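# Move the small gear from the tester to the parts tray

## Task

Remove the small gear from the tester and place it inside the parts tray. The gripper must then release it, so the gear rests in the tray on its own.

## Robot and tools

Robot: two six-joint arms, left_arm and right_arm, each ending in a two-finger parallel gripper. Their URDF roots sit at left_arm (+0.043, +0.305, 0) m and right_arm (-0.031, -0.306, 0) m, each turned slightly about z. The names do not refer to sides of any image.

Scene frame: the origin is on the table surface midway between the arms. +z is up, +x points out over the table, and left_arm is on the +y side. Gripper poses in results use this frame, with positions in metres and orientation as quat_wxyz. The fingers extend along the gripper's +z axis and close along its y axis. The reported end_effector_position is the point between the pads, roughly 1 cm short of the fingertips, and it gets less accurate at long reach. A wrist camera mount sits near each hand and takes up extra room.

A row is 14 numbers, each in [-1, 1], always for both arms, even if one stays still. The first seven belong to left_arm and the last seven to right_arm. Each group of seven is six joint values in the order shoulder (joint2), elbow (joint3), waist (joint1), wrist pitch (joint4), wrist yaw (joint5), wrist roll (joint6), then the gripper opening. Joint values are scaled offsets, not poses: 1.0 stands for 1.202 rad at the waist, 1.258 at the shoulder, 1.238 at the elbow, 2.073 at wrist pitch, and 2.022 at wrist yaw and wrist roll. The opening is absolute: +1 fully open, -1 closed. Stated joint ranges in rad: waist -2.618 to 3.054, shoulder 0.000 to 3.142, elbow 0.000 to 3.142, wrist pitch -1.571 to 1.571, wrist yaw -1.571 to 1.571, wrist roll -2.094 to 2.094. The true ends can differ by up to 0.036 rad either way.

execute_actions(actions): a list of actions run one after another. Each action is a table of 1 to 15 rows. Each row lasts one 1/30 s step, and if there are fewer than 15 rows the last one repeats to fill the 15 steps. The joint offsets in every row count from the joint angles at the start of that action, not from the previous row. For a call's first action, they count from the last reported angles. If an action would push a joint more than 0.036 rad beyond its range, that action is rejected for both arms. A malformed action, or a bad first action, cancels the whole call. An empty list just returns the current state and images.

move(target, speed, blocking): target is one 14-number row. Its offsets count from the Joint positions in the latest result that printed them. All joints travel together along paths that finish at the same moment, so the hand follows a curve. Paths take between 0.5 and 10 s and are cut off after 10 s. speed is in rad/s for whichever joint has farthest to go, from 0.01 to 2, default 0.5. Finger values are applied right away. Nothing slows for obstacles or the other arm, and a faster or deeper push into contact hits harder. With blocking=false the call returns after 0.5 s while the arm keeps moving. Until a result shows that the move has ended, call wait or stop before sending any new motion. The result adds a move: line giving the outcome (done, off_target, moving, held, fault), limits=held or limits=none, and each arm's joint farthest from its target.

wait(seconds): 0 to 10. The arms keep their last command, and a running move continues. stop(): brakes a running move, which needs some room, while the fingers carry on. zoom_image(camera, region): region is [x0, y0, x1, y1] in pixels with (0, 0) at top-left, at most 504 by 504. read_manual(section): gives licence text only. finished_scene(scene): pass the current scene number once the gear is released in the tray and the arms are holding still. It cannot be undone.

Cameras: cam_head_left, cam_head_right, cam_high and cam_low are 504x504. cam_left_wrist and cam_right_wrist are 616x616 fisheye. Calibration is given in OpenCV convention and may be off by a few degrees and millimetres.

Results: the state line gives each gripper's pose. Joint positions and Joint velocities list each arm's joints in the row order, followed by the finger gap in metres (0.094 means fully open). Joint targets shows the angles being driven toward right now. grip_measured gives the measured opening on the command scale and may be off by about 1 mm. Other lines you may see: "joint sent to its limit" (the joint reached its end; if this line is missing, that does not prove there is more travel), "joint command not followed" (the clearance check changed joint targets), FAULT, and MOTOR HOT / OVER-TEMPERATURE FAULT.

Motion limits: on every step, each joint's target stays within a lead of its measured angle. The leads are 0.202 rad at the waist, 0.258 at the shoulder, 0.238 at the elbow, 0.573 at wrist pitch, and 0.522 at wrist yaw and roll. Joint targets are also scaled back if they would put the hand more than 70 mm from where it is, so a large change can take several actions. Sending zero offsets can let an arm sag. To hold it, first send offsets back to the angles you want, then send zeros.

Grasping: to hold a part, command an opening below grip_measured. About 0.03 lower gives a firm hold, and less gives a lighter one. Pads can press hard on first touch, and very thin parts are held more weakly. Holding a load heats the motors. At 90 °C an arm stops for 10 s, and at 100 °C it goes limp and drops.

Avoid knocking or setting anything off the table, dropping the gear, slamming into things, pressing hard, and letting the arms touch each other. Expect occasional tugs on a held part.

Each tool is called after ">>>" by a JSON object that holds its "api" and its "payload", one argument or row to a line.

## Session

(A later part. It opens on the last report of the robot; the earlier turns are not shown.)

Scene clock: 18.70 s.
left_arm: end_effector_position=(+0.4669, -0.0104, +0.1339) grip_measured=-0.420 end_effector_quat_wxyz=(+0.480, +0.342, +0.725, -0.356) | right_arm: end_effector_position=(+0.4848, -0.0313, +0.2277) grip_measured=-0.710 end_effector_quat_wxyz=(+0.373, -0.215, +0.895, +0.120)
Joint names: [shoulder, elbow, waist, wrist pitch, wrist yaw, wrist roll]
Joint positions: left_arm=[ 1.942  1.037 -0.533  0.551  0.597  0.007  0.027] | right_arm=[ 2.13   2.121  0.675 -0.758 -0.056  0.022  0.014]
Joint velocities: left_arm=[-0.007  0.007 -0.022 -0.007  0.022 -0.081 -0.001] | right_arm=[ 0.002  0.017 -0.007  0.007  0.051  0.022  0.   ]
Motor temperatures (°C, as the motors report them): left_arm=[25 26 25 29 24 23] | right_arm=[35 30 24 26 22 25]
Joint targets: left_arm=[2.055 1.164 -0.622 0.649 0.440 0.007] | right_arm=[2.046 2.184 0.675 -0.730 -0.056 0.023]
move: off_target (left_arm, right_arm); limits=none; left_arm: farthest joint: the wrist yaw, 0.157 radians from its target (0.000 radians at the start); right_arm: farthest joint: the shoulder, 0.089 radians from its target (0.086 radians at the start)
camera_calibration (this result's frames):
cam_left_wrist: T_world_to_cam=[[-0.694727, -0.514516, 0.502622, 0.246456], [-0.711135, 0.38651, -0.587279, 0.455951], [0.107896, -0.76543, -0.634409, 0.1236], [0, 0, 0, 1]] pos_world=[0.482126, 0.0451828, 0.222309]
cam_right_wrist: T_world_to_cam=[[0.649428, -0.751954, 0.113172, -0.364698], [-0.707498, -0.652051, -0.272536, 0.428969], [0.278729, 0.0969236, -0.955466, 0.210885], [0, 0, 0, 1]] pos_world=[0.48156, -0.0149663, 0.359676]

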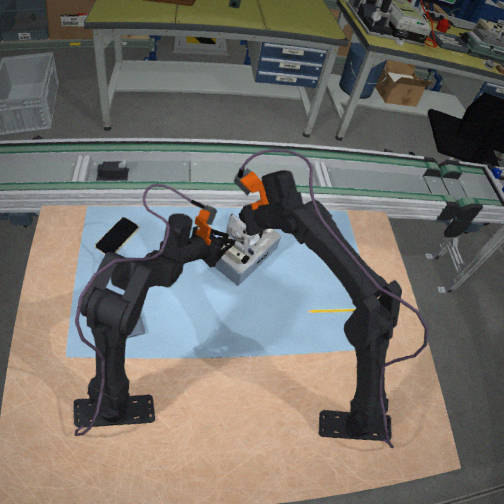

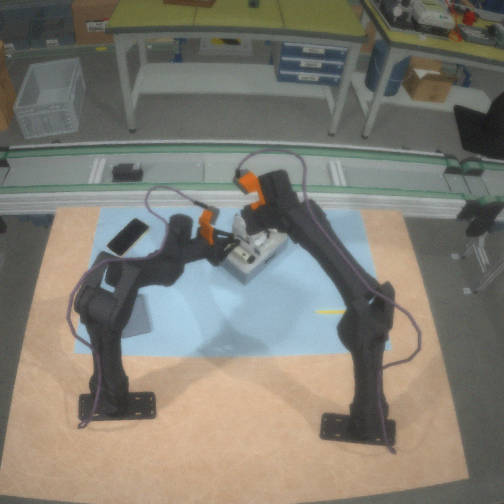

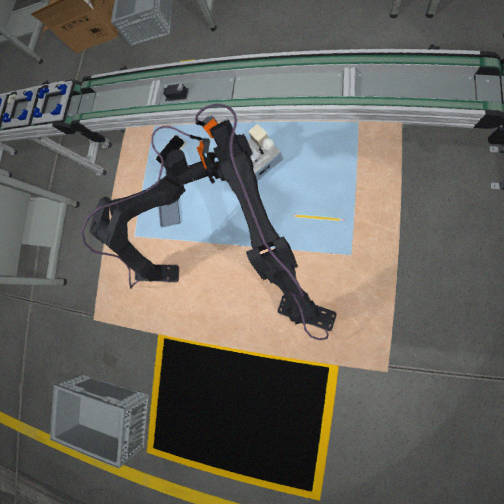

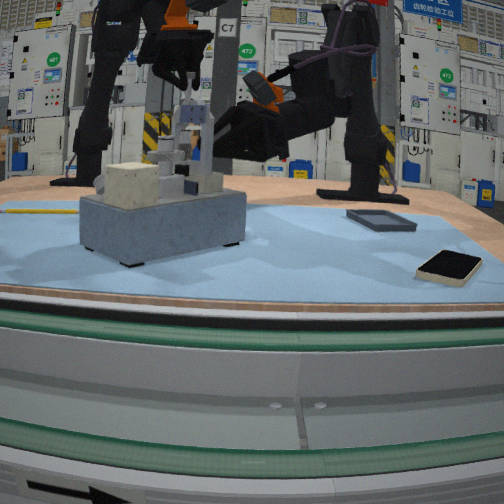

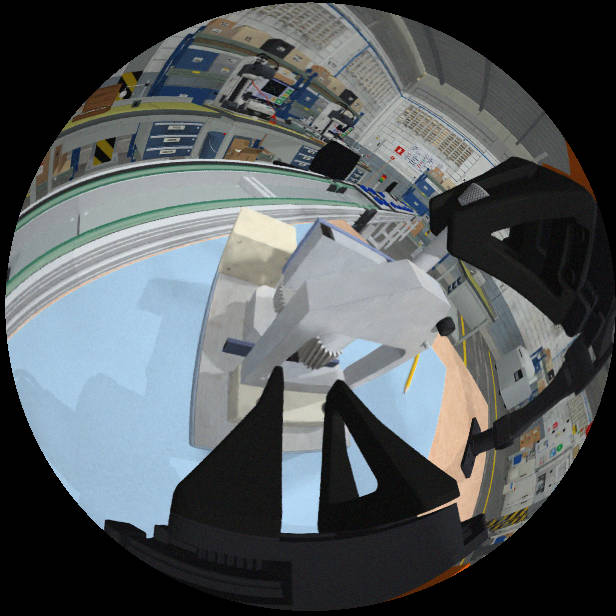

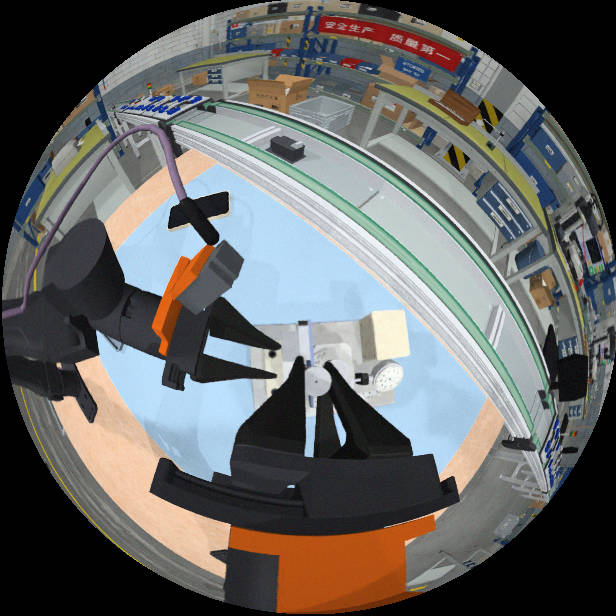

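>>> {"api": "move", "payload": {
  "target": [-0.07,-0.11,-0.03,0.047,-0.07,0,-0.42,-0.068,0.05,0,0.015,0,0,-0.75],
  "speed": 0.15
}}

>>> {"api": "move", "payload": {
  "target": [0,0.025,-0.04,0,0,0,-0.42,-0.068,0.05,0,0.015,0,0,-0.75],
  "speed": 0.1
}}

>>> {"api": "zoom_image", "payload": {
  "camera": "cam_left_wrist",
  "region": [180,220,440,480]
}}

Scene clock: 21.00 s.
left_arm: end_effector_position=(+0.4547, +0.0041, +0.1201) grip_measured=-0.420 end_effector_quat_wxyz=(+0.497, +0.318, +0.745, -0.312) | right_arm: end_effector_position=(+0.4847, -0.0312, +0.2309) grip_measured=-0.710 end_effector_quat_wxyz=(+0.376, -0.215, +0.893, +0.121)
Joint names: [shoulder, elbow, waist, wrist pitch, wrist yaw, wrist roll]
Joint positions: left_arm=[ 1.884  0.906 -0.559  0.622  0.461  0.007  0.027] | right_arm=[ 2.127  2.124  0.675 -0.758 -0.056  0.022  0.014]
Joint velocities: left_arm=[ 0.002 -0.012 -0.012 -0.007  0.022 -0.007  0.   ] | right_arm=[ 0.017 -0.007 -0.007  0.066  0.037 -0.051 -0.   ]
Motor temperatures (°C, as the motors report them): left_arm=[25 27 25 29 24 23] | right_arm=[37 30 24 27 22 25]
Joint targets: left_arm=[1.854 0.901 -0.569 0.648 0.456 0.007] | right_arm=[2.044 2.182 0.675 -0.727 -0.056 0.022]
move: off_target (left_arm, right_arm); limits=none; left_arm: farthest joint: the shoulder, 0.030 radians from its target (0.088 radians at the start); right_arm: farthest joint: the shoulder, 0.083 radians from its target (0.086 radians at the start)
camera_calibration (this result's frames):
cam_left_wrist: T_world_to_cam=[[-0.646888, -0.603965, 0.465578, 0.235486], [-0.737, 0.338324, -0.585123, 0.445292], [0.195877, -0.721639, -0.663979, 0.0906256], [0, 0, 0, 1]] pos_world=[0.462761, 0.0569713, 0.211087]
cam_right_wrist: T_world_to_cam=[[0.649432, -0.751767, 0.11439, -0.365198], [-0.705495, -0.651801, -0.278269, 0.430201], [0.283752, 0.100015, -0.953667, 0.211215], [0, 0, 0, 1]] pos_world=[0.480743, -0.0152626, 0.362916]

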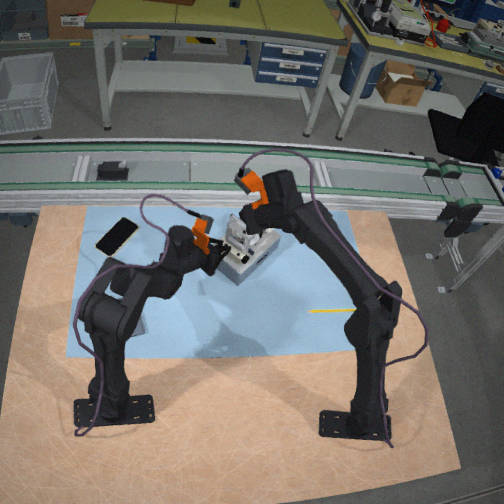

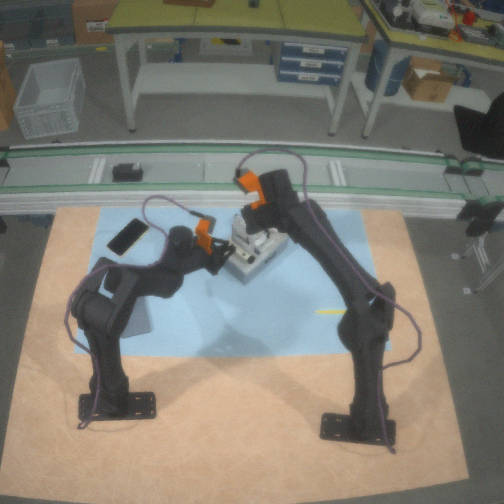

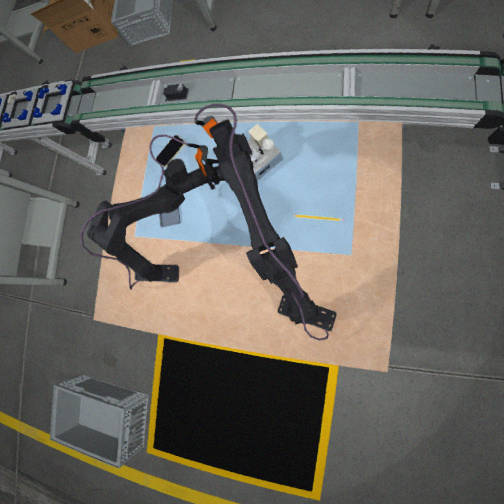

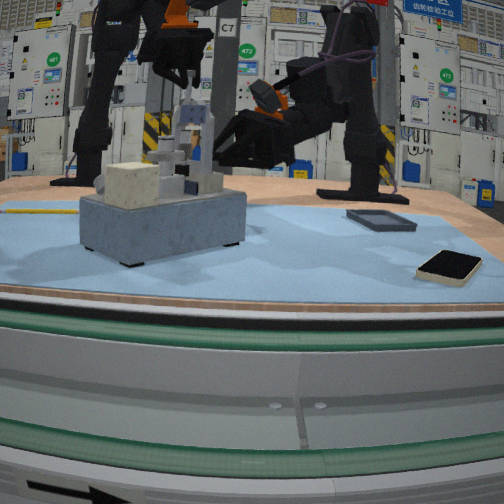

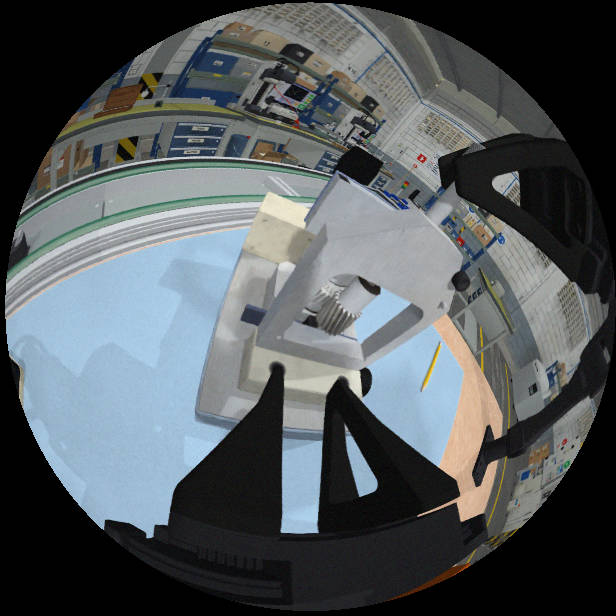

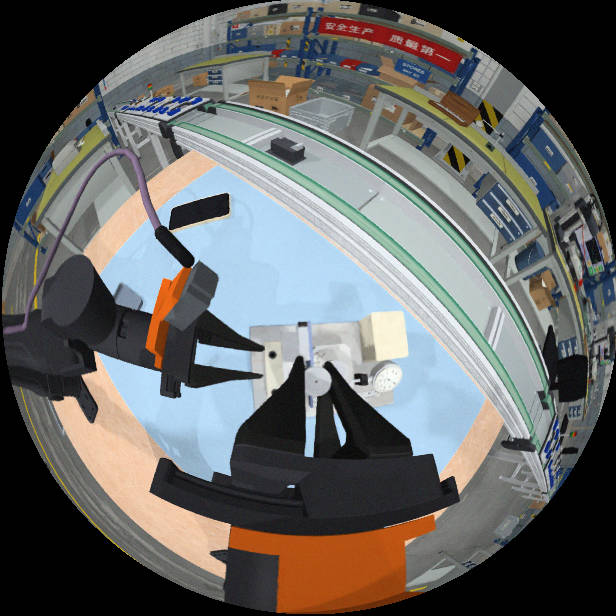

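Scene clock: 22.17 s.
left_arm: end_effector_position=(+0.4427, -0.0117, +0.1201) grip_measured=-0.420 end_effector_quat_wxyz=(+0.491, +0.333, +0.738, -0.321) | right_arm: end_effector_position=(+0.4847, -0.0312, +0.2309) grip_measured=-0.710 end_effector_quat_wxyz=(+0.375, -0.215, +0.893, +0.121)
Joint names: [shoulder, elbow, waist, wrist pitch, wrist yaw, wrist roll]
Joint positions: left_arm=[ 1.884  0.906 -0.598  0.622  0.461  0.007  0.027] | right_arm=[ 2.128  2.126  0.675 -0.76  -0.057  0.022  0.014]
Joint velocities: left_arm=[ 0.002 -0.022  0.007  0.007 -0.051  0.007 -0.   ] | right_arm=[-0.002 -0.012 -0.007 -0.081 -0.007 -0.022 -0.001]
Motor temperatures (°C, as the motors report them): left_arm=[25 27 25 29 24 23] | right_arm=[37 30 24 27 22 25]
Joint targets: left_arm=[1.884 0.937 -0.607 0.622 0.461 0.007] | right_arm=[2.042 2.186 0.675 -0.728 -0.057 0.022]
move: off_target (left_arm, right_arm); limits=none; left_arm: farthest joint: the elbow, 0.031 radians from its target (0.031 radians at the start); right_arm: farthest joint: the shoulder, 0.086 radians from its target (0.086 radians at the start)
camera_calibration (this result's frames):
cam_left_wrist: T_world_to_cam=[[-0.669893, -0.578343, 0.465578, 0.228673], [-0.723281, 0.366738, -0.585123, 0.436032], [0.167657, -0.728713, -0.663979, 0.0940086], [0, 0, 0, 1]] pos_world=[0.452799, 0.0408475, 0.211087]
cam_right_wrist: T_world_to_cam=[[0.649873, -0.751397, 0.114316, -0.365318], [-0.705231, -0.652229, -0.277933, 0.429993], [0.283398, 0.100002, -0.953774, 0.211487], [0, 0, 0, 1]] pos_world=[0.48072, -0.0151939, 0.362982]

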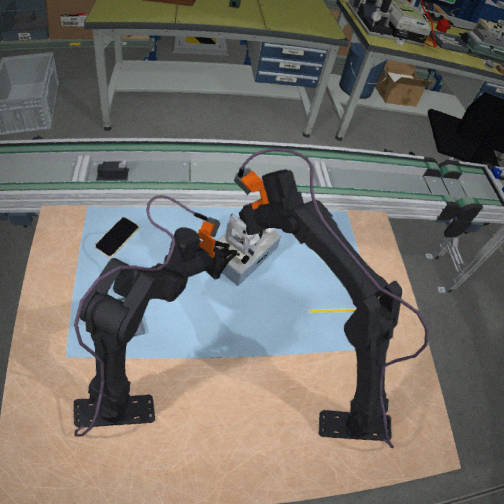

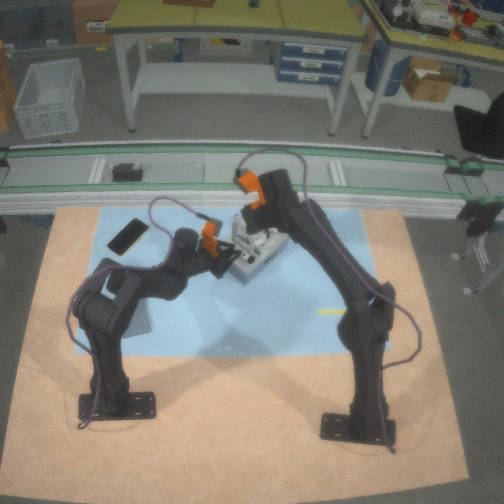

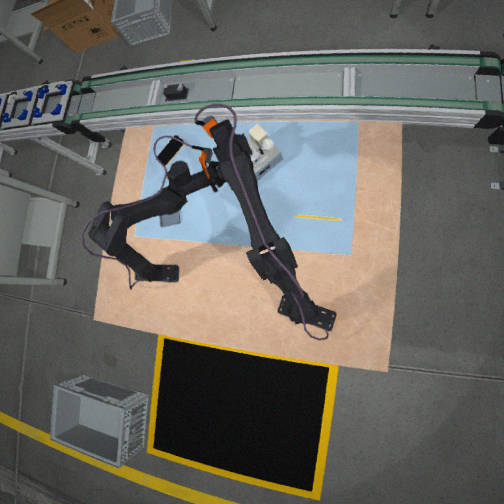

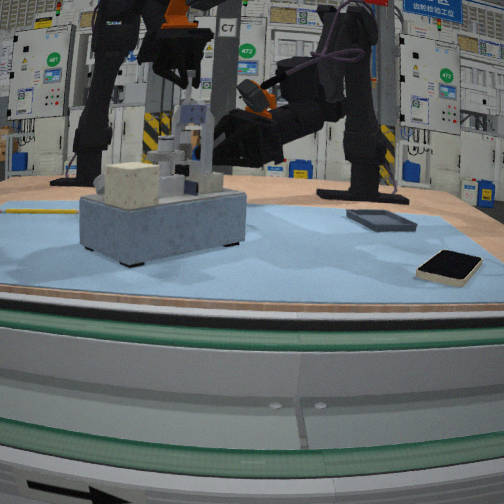

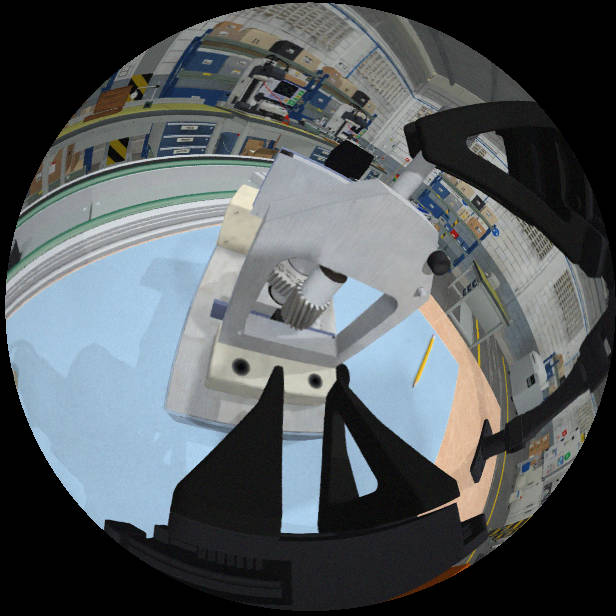

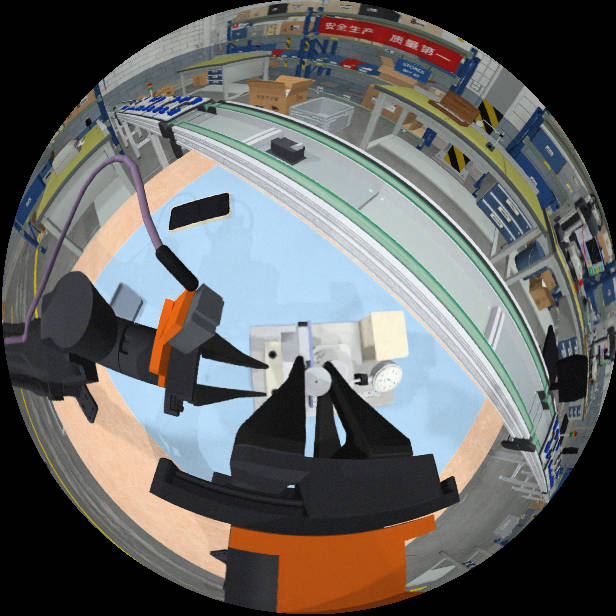

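Region (180, 220, 440, 480) of cam_left_wrist's 616x616 image, scaled by 1.938, with more detail than that image has.

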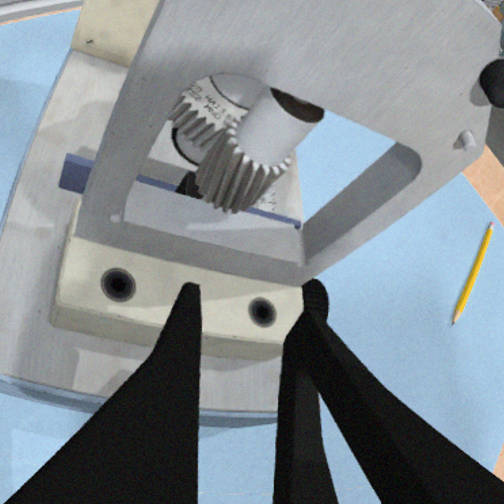

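>>> {"api": "move", "payload": {
  "target": [0.045,0.1,-0.008,0.015,0,0,-0.42,-0.068,0.05,0,0.015,0,0,-0.75],
  "speed": 0.1
}}

>>> {"api": "zoom_image", "payload": {
  "camera": "cam_left_wrist",
  "region": [180,220,440,480]
}}

Scene clock: 24.07 s.
left_arm: end_effector_position=(+0.4636, -0.0235, +0.1339) grip_measured=-0.420 end_effector_quat_wxyz=(+0.510, +0.333, +0.724, -0.323) | right_arm: end_effector_position=(+0.4846, -0.0312, +0.2285) grip_measured=-0.710 end_effector_quat_wxyz=(+0.373, -0.215, +0.894, +0.121)
Joint names: [shoulder, elbow, waist, wrist pitch, wrist yaw, wrist roll]
Joint positions: left_arm=[ 1.937  1.002 -0.598  0.627  0.461  0.007  0.027] | right_arm=[ 2.129  2.121  0.675 -0.758 -0.057  0.022  0.014]
Joint velocities: left_arm=[ 0.007 -0.007 -0.032 -0.022 -0.007  0.022 -0.001] | right_arm=[-0.007  0.022 -0.002 -0.037  0.022  0.037 -0.   ]
Motor temperatures (°C, as the motors report them): left_arm=[25 27 25 29 24 23] | right_arm=[38 31 24 27 22 25]
Joint targets: left_arm=[1.940 1.030 -0.608 0.653 0.461 0.007] | right_arm=[2.046 2.185 0.675 -0.730 -0.057 0.022]
move: off_target (left_arm, right_arm); limits=none; left_arm: farthest joint: the elbow, 0.028 radians from its target (0.124 radians at the start); right_arm: farthest joint: the shoulder, 0.087 radians from its target (0.085 radians at the start)
camera_calibration (this result's frames):
cam_left_wrist: T_world_to_cam=[[-0.689049, -0.56747, 0.450765, 0.240453], [-0.698017, 0.352398, -0.623368, 0.456651], [0.194894, -0.744173, -0.638924, 0.0747599], [0, 0, 0, 1]] pos_world=[0.469864, 0.0311612, 0.22404]
cam_right_wrist: T_world_to_cam=[[0.650338, -0.751161, 0.11322, -0.364981], [-0.706357, -0.652801, -0.273699, 0.428776], [0.279502, 0.0980237, -0.955128, 0.211331], [0, 0, 0, 1]] pos_world=[0.481162, -0.0149695, 0.360527]

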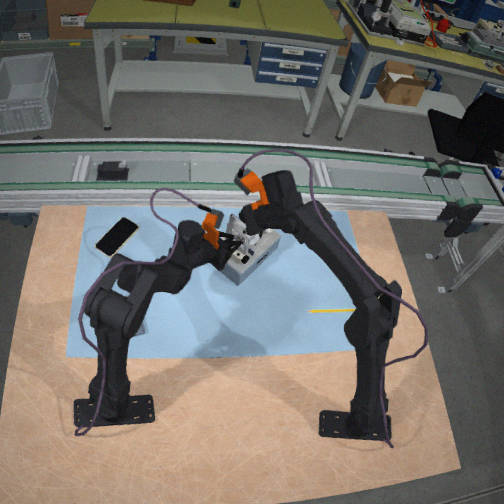

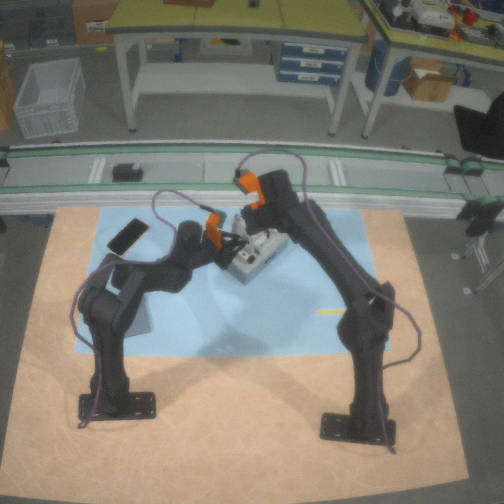

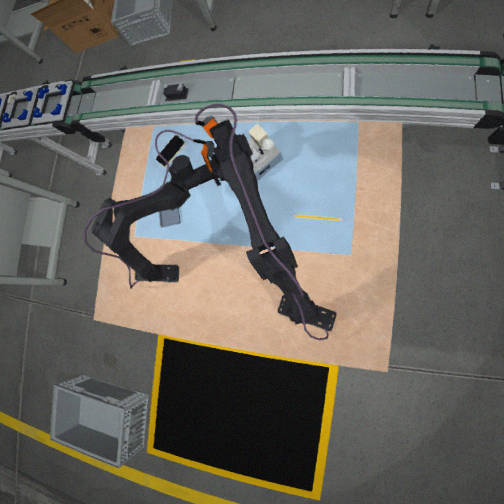

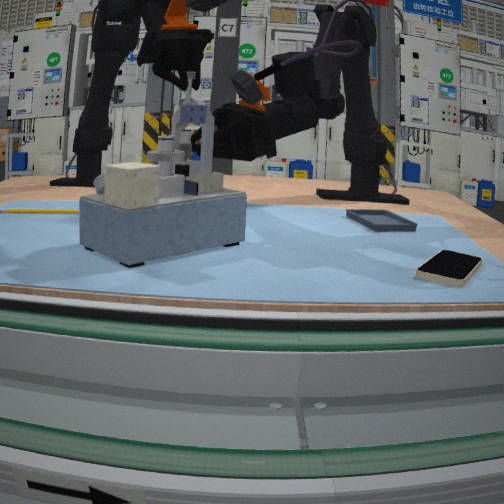

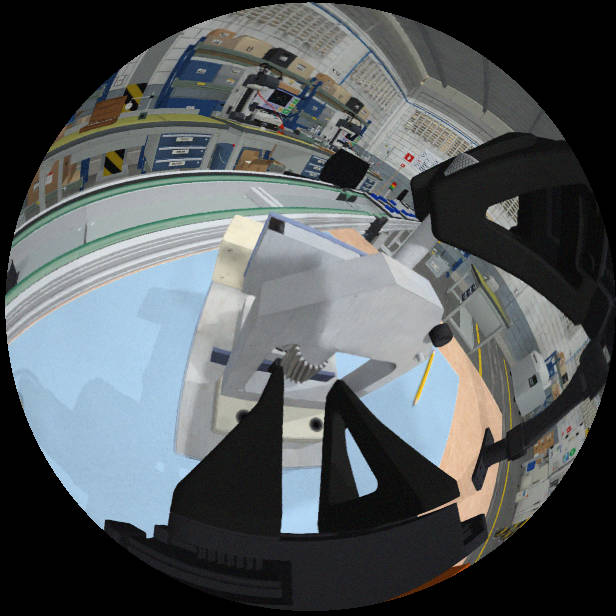

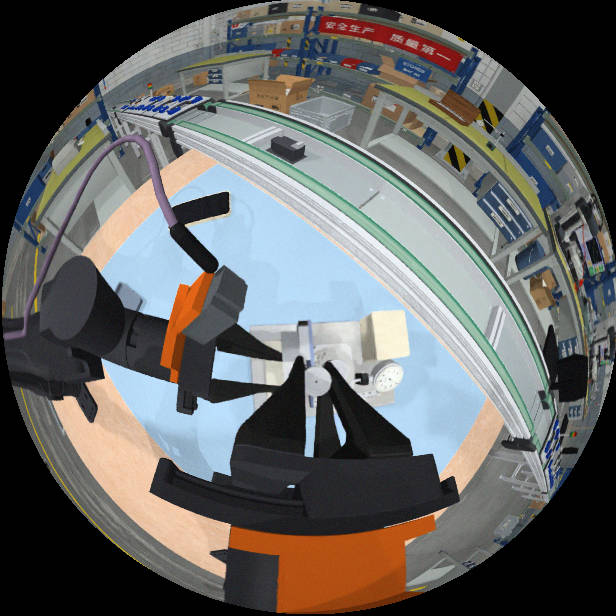

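Region (180, 220, 440, 480) of cam_left_wrist's 616x616 image, scaled by 1.938, with more detail than that image has.

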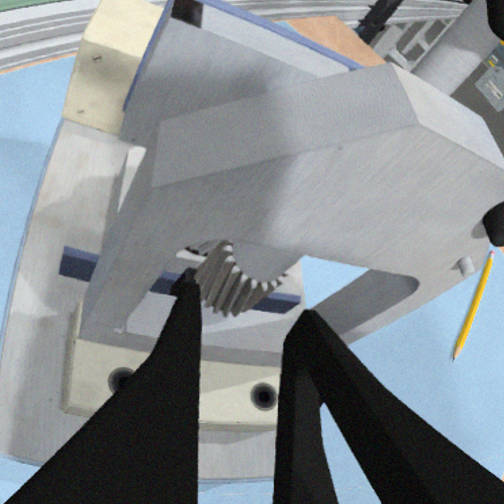

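>>> {"api": "move", "payload": {
  "target": [0.055,0.085,-0.022,0.012,0,0,-0.42,-0.068,0.05,0,0.015,0,0,-0.75],
  "speed": 0.08
}}

>>> {"api": "zoom_image", "payload": {
  "camera": "cam_left_wrist",
  "region": [180,220,440,480]
}}

>>> {"api": "zoom_image", "payload": {
  "camera": "cam_low",
  "region": [150,80,270,200]
}}

Scene clock: 25.77 s.
left_arm: end_effector_position=(+0.4731, -0.0390, +0.1306) grip_measured=-0.420 end_effector_quat_wxyz=(+0.511, +0.339, +0.719, -0.328) | right_arm: end_effector_position=(+0.4846, -0.0312, +0.2288) grip_measured=-0.710 end_effector_quat_wxyz=(+0.374, -0.215, +0.894, +0.121)
Joint names: [shoulder, elbow, waist, wrist pitch, wrist yaw, wrist roll]
Joint positions: left_arm=[ 2.001  1.073 -0.614  0.629  0.461  0.007  0.027] | right_arm=[ 2.128  2.12   0.675 -0.756 -0.057  0.022  0.014]
Joint velocities: left_arm=[ 0.007 -0.007 -0.012  0.066 -0.007  0.037  0.   ] | right_arm=[-0.002  0.002 -0.012  0.037  0.037  0.037  0.   ]
Motor temperatures (°C, as the motors report them): left_arm=[26 27 25 29 24 23] | right_arm=[39 31 24 27 22 25]
Joint targets: left_arm=[2.006 1.107 -0.625 0.652 0.461 0.007] | right_arm=[2.044 2.183 0.675 -0.727 -0.057 0.022]
move: off_target (left_arm, right_arm); limits=none; left_arm: farthest joint: the elbow, 0.034 radians from its target (0.105 radians at the start); right_arm: farthest joint: the shoulder, 0.084 radians from its target (0.086 radians at the start)
camera_calibration (this result's frames):
cam_left_wrist: T_world_to_cam=[[-0.701626, -0.554058, 0.448042, 0.246551], [-0.687448, 0.360935, -0.630192, 0.462849], [0.187449, -0.750164, -0.634127, 0.0619058], [0, 0, 0, 1]] pos_world=[0.479567, 0.0159849, 0.220475]
cam_right_wrist: T_world_to_cam=[[0.650183, -0.751239, 0.113585, -0.365038], [-0.705983, -0.652611, -0.275111, 0.429043], [0.280801, 0.0986834, -0.954679, 0.210935], [0, 0, 0, 1]] pos_world=[0.481008, -0.0150477, 0.360872]

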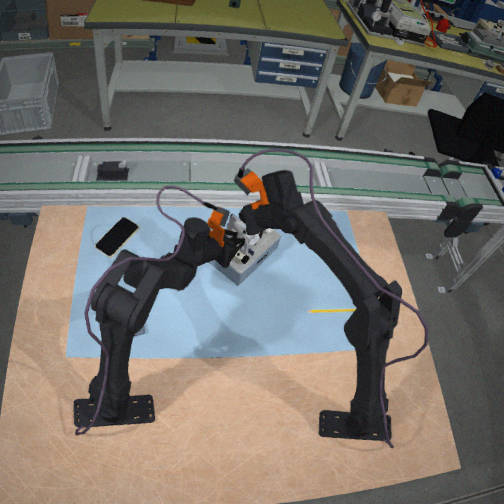

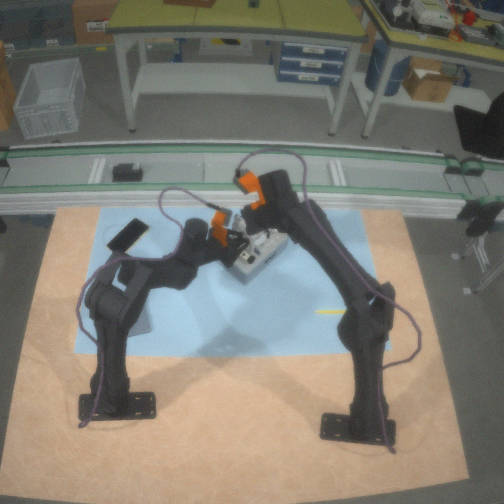

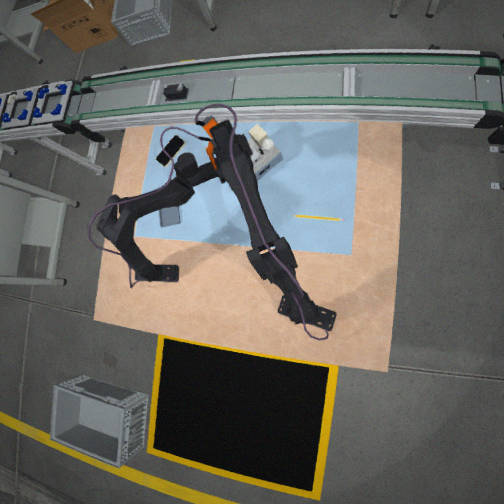

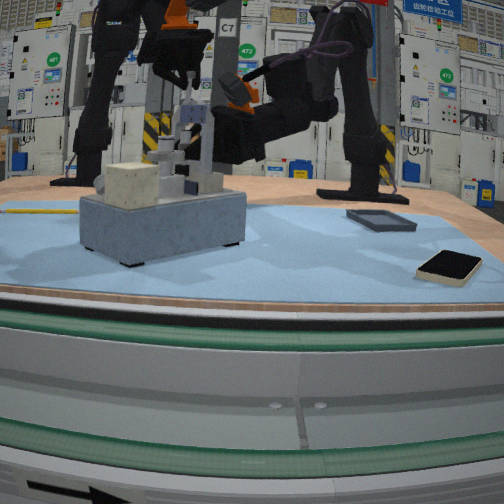

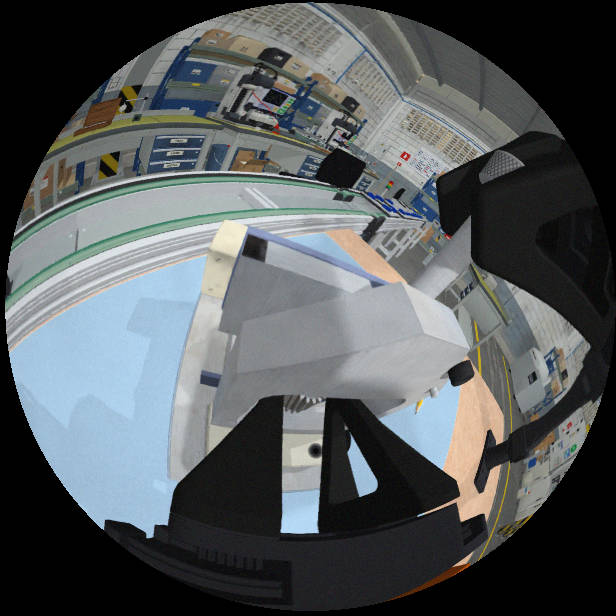

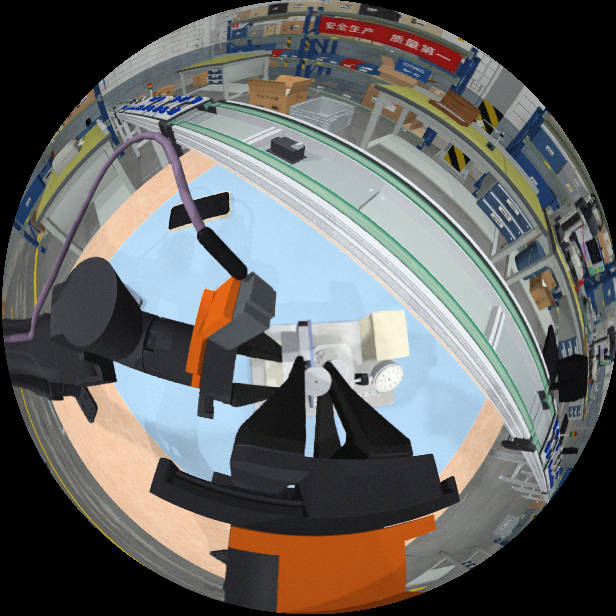

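Region (180, 220, 440, 480) of cam_left_wrist's 616x616 image, scaled by 1.938, with more detail than that image has.

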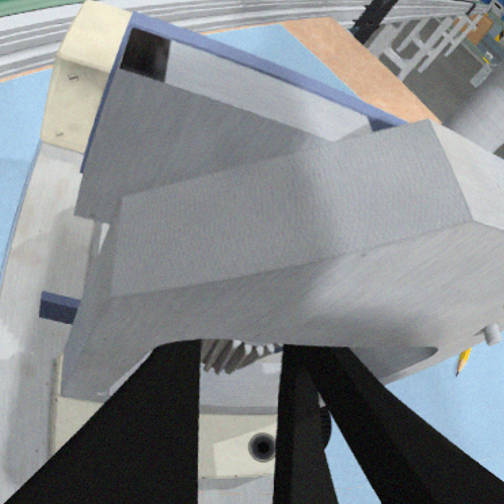

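Region (150, 80, 270, 200) of cam_low's 504x504 image, scaled by 4.200, with more detail than that image has.

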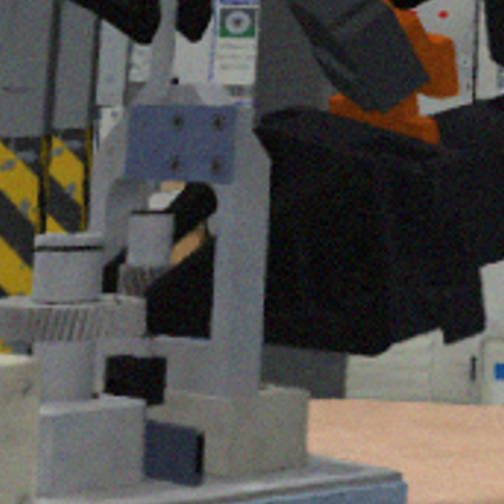

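One more cm, then close.

>>> {"api": "move", "payload": {
  "target": [0.03,0.062,-0.024,0.015,0,0,-0.42,-0.068,0.05,0,0.015,0,0,-0.75],
  "speed": 0.08
}}

>>> {"api": "move", "payload": {
  "target": [0,0.03,-0.005,0.012,0,0,-0.7,-0.068,0.05,0,0.015,0,0,-0.75],
  "speed": 0.08
}}

>>> {"api": "zoom_image", "payload": {
  "camera": "cam_low",
  "region": [150,80,270,200]
}}

Scene clock: 27.23 s.
left_arm: end_effector_position=(+0.4740, -0.0474, +0.1312) grip_measured=-0.420 end_effector_quat_wxyz=(+0.511, +0.346, +0.713, -0.333) | right_arm: end_effector_position=(+0.4846, -0.0312, +0.2289) grip_measured=-0.710 end_effector_quat_wxyz=(+0.374, -0.215, +0.894, +0.121)
Joint names: [shoulder, elbow, waist, wrist pitch, wrist yaw, wrist roll]
Joint positions: left_arm=[ 2.022  1.1   -0.624  0.63   0.47   0.009  0.027] | right_arm=[ 2.127  2.118  0.675 -0.755 -0.057  0.021  0.014]
Joint velocities: left_arm=[-0.007 -0.017 -0.007  0.007  0.037  0.037 -0.001] | right_arm=[ 0.012 -0.007 -0.007 -0.051  0.037  0.022 -0.001]
Motor temperatures (°C, as the motors report them): left_arm=[26 27 25 30 24 23] | right_arm=[39 31 24 27 22 25]
Joint targets: left_arm=[2.039 1.150 -0.643 0.660 0.461 0.007] | right_arm=[2.043 2.181 0.675 -0.726 -0.057 0.021]
move: off_target (left_arm, right_arm); limits=none; left_arm: farthest joint: the elbow, 0.049 radians from its target (0.077 radians at the start); right_arm: farthest joint: the shoulder, 0.085 radians from its target (0.085 radians at the start)
camera_calibration (this result's frames):
cam_left_wrist: T_world_to_cam=[[-0.714485, -0.538919, 0.446181, 0.249306], [-0.676765, 0.37057, -0.636135, 0.463061], [0.177484, -0.756468, -0.629488, 0.0596256], [0, 0, 0, 1]] pos_world=[0.480926, 0.007864, 0.220867]
cam_right_wrist: T_world_to_cam=[[0.650287, -0.75108, 0.114038, -0.365194], [-0.705584, -0.652767, -0.275765, 0.429014], [0.281562, 0.0988625, -0.954437, 0.210568], [0, 0, 0, 1]] pos_world=[0.480899, -0.0150612, 0.360927]

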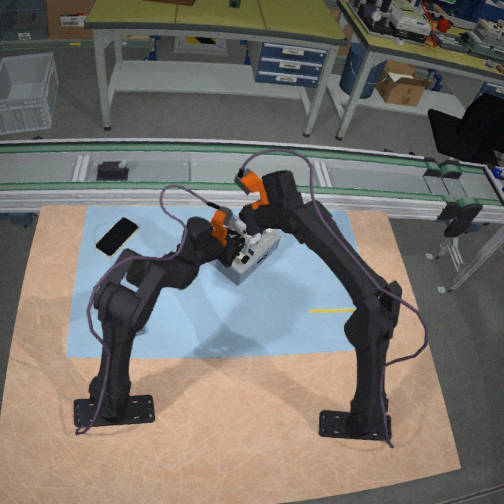

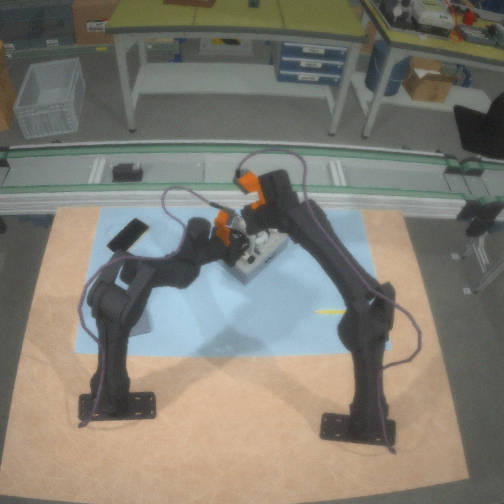

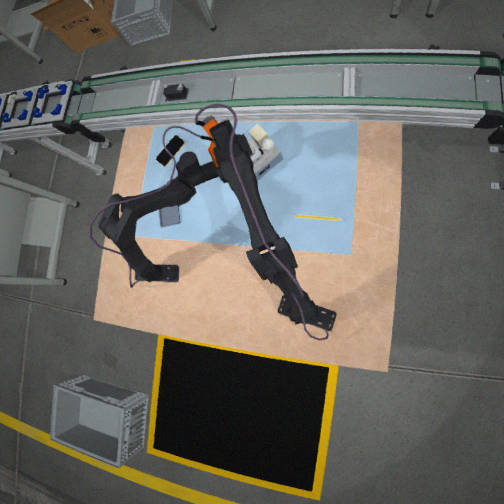

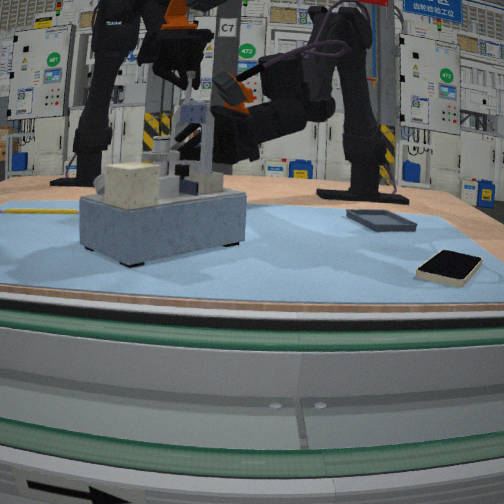

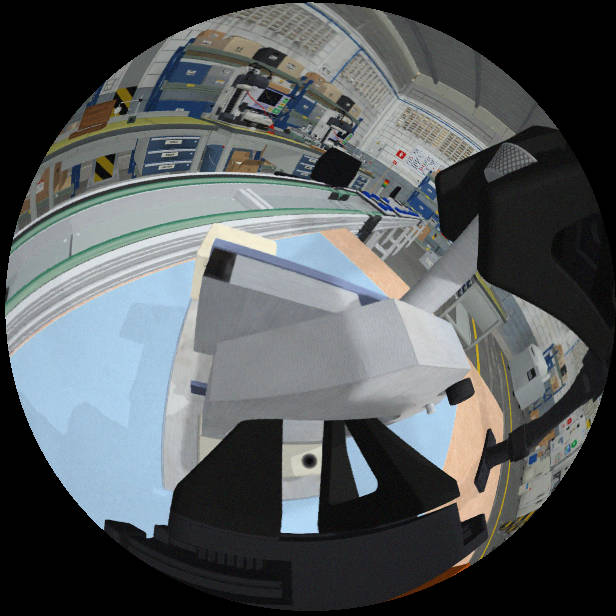

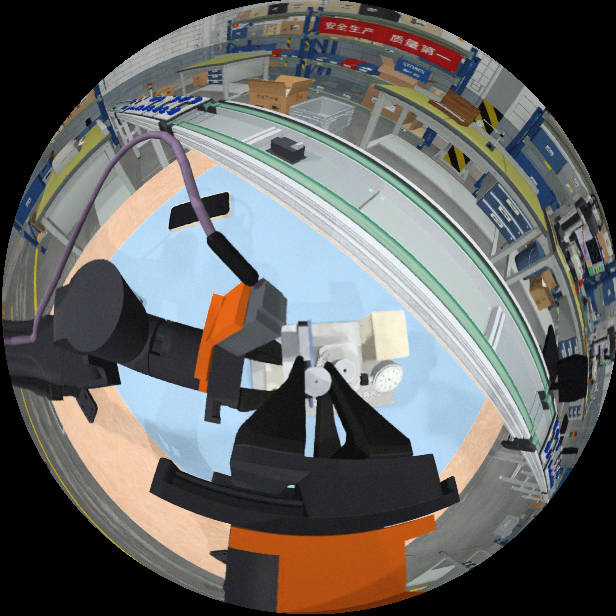

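Scene clock: 28.57 s.
left_arm: end_effector_position=(+0.4734, -0.0477, +0.1313) grip_measured=-0.633 end_effector_quat_wxyz=(+0.510, +0.347, +0.712, -0.335) | right_arm: end_effector_position=(+0.4847, -0.0311, +0.2309) grip_measured=-0.710 end_effector_quat_wxyz=(+0.376, -0.215, +0.893, +0.121)
Joint names: [shoulder, elbow, waist, wrist pitch, wrist yaw, wrist roll]
Joint positions: left_arm=[ 2.022  1.1   -0.624  0.631  0.474  0.008  0.017] | right_arm=[ 2.126  2.121  0.675 -0.755 -0.057  0.021  0.014]
Joint velocities: left_arm=[-0.002  0.007 -0.007 -0.022  0.066 -0.022 -0.   ] | right_arm=[-0.007  0.007 -0.002 -0.051  0.007 -0.066  0.   ]
Motor temperatures (°C, as the motors report them): left_arm=[26 27 25 30 24 23] | right_arm=[40 31 24 27 22 25]
Joint targets: left_arm=[2.022 1.137 -0.630 0.655 0.469 0.009] | right_arm=[2.041 2.180 0.675 -0.724 -0.057 0.021]
move: off_target (left_arm, right_arm); limits=none; left_arm: farthest joint: the elbow, 0.038 radians from its target (0.037 radians at the start); right_arm: farthest joint: the shoulder, 0.084 radians from its target (0.086 radians at the start)
camera_calibration (this result's frames):
cam_left_wrist: T_world_to_cam=[[-0.71643, -0.53536, 0.447345, 0.249626], [-0.675532, 0.372122, -0.636539, 0.462362], [0.174311, -0.758231, -0.628253, 0.0608865], [0, 0, 0, 1]] pos_world=[0.480567, 0.00775099, 0.220895]
cam_right_wrist: T_world_to_cam=[[0.649859, -0.751298, 0.115044, -0.365485], [-0.704545, -0.652239, -0.279642, 0.430095], [0.285131, 0.100675, -0.953187, 0.210472], [0, 0, 0, 1]] pos_world=[0.480523, -0.015252, 0.362938]

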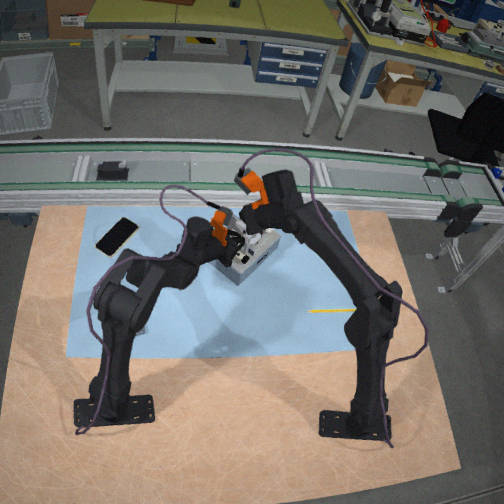

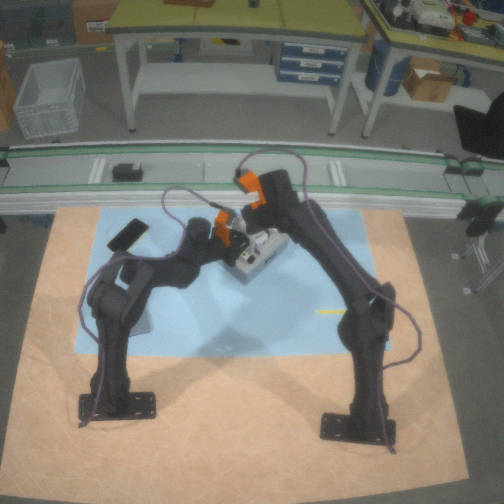

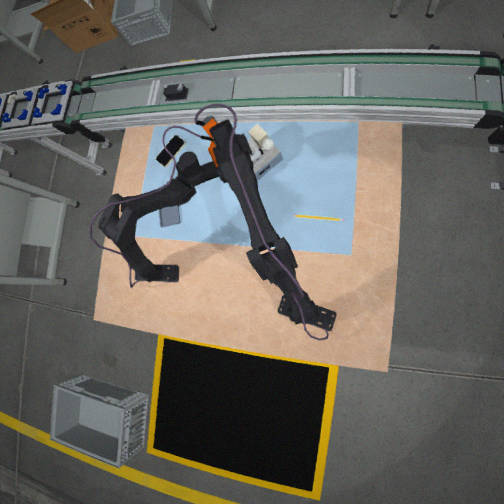

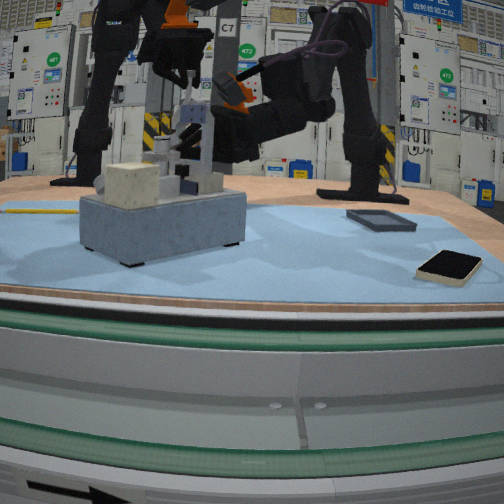

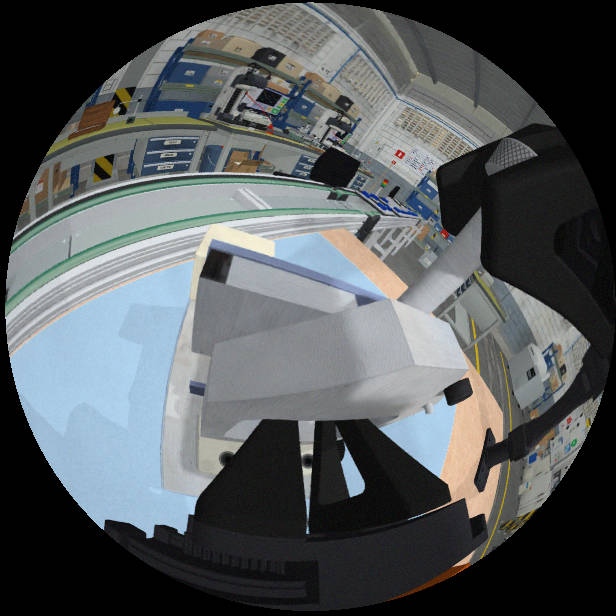

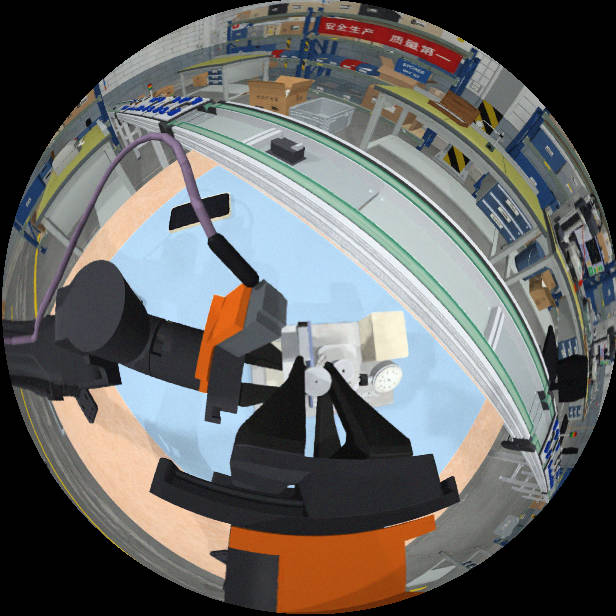

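Region (150, 80, 270, 200) of cam_low's 504x504 image, scaled by 4.200, with more detail than that image has.

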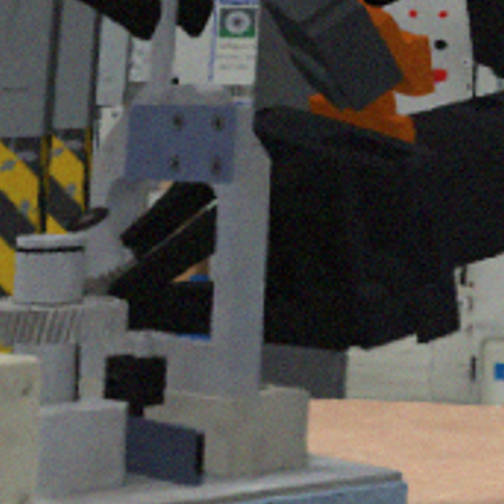

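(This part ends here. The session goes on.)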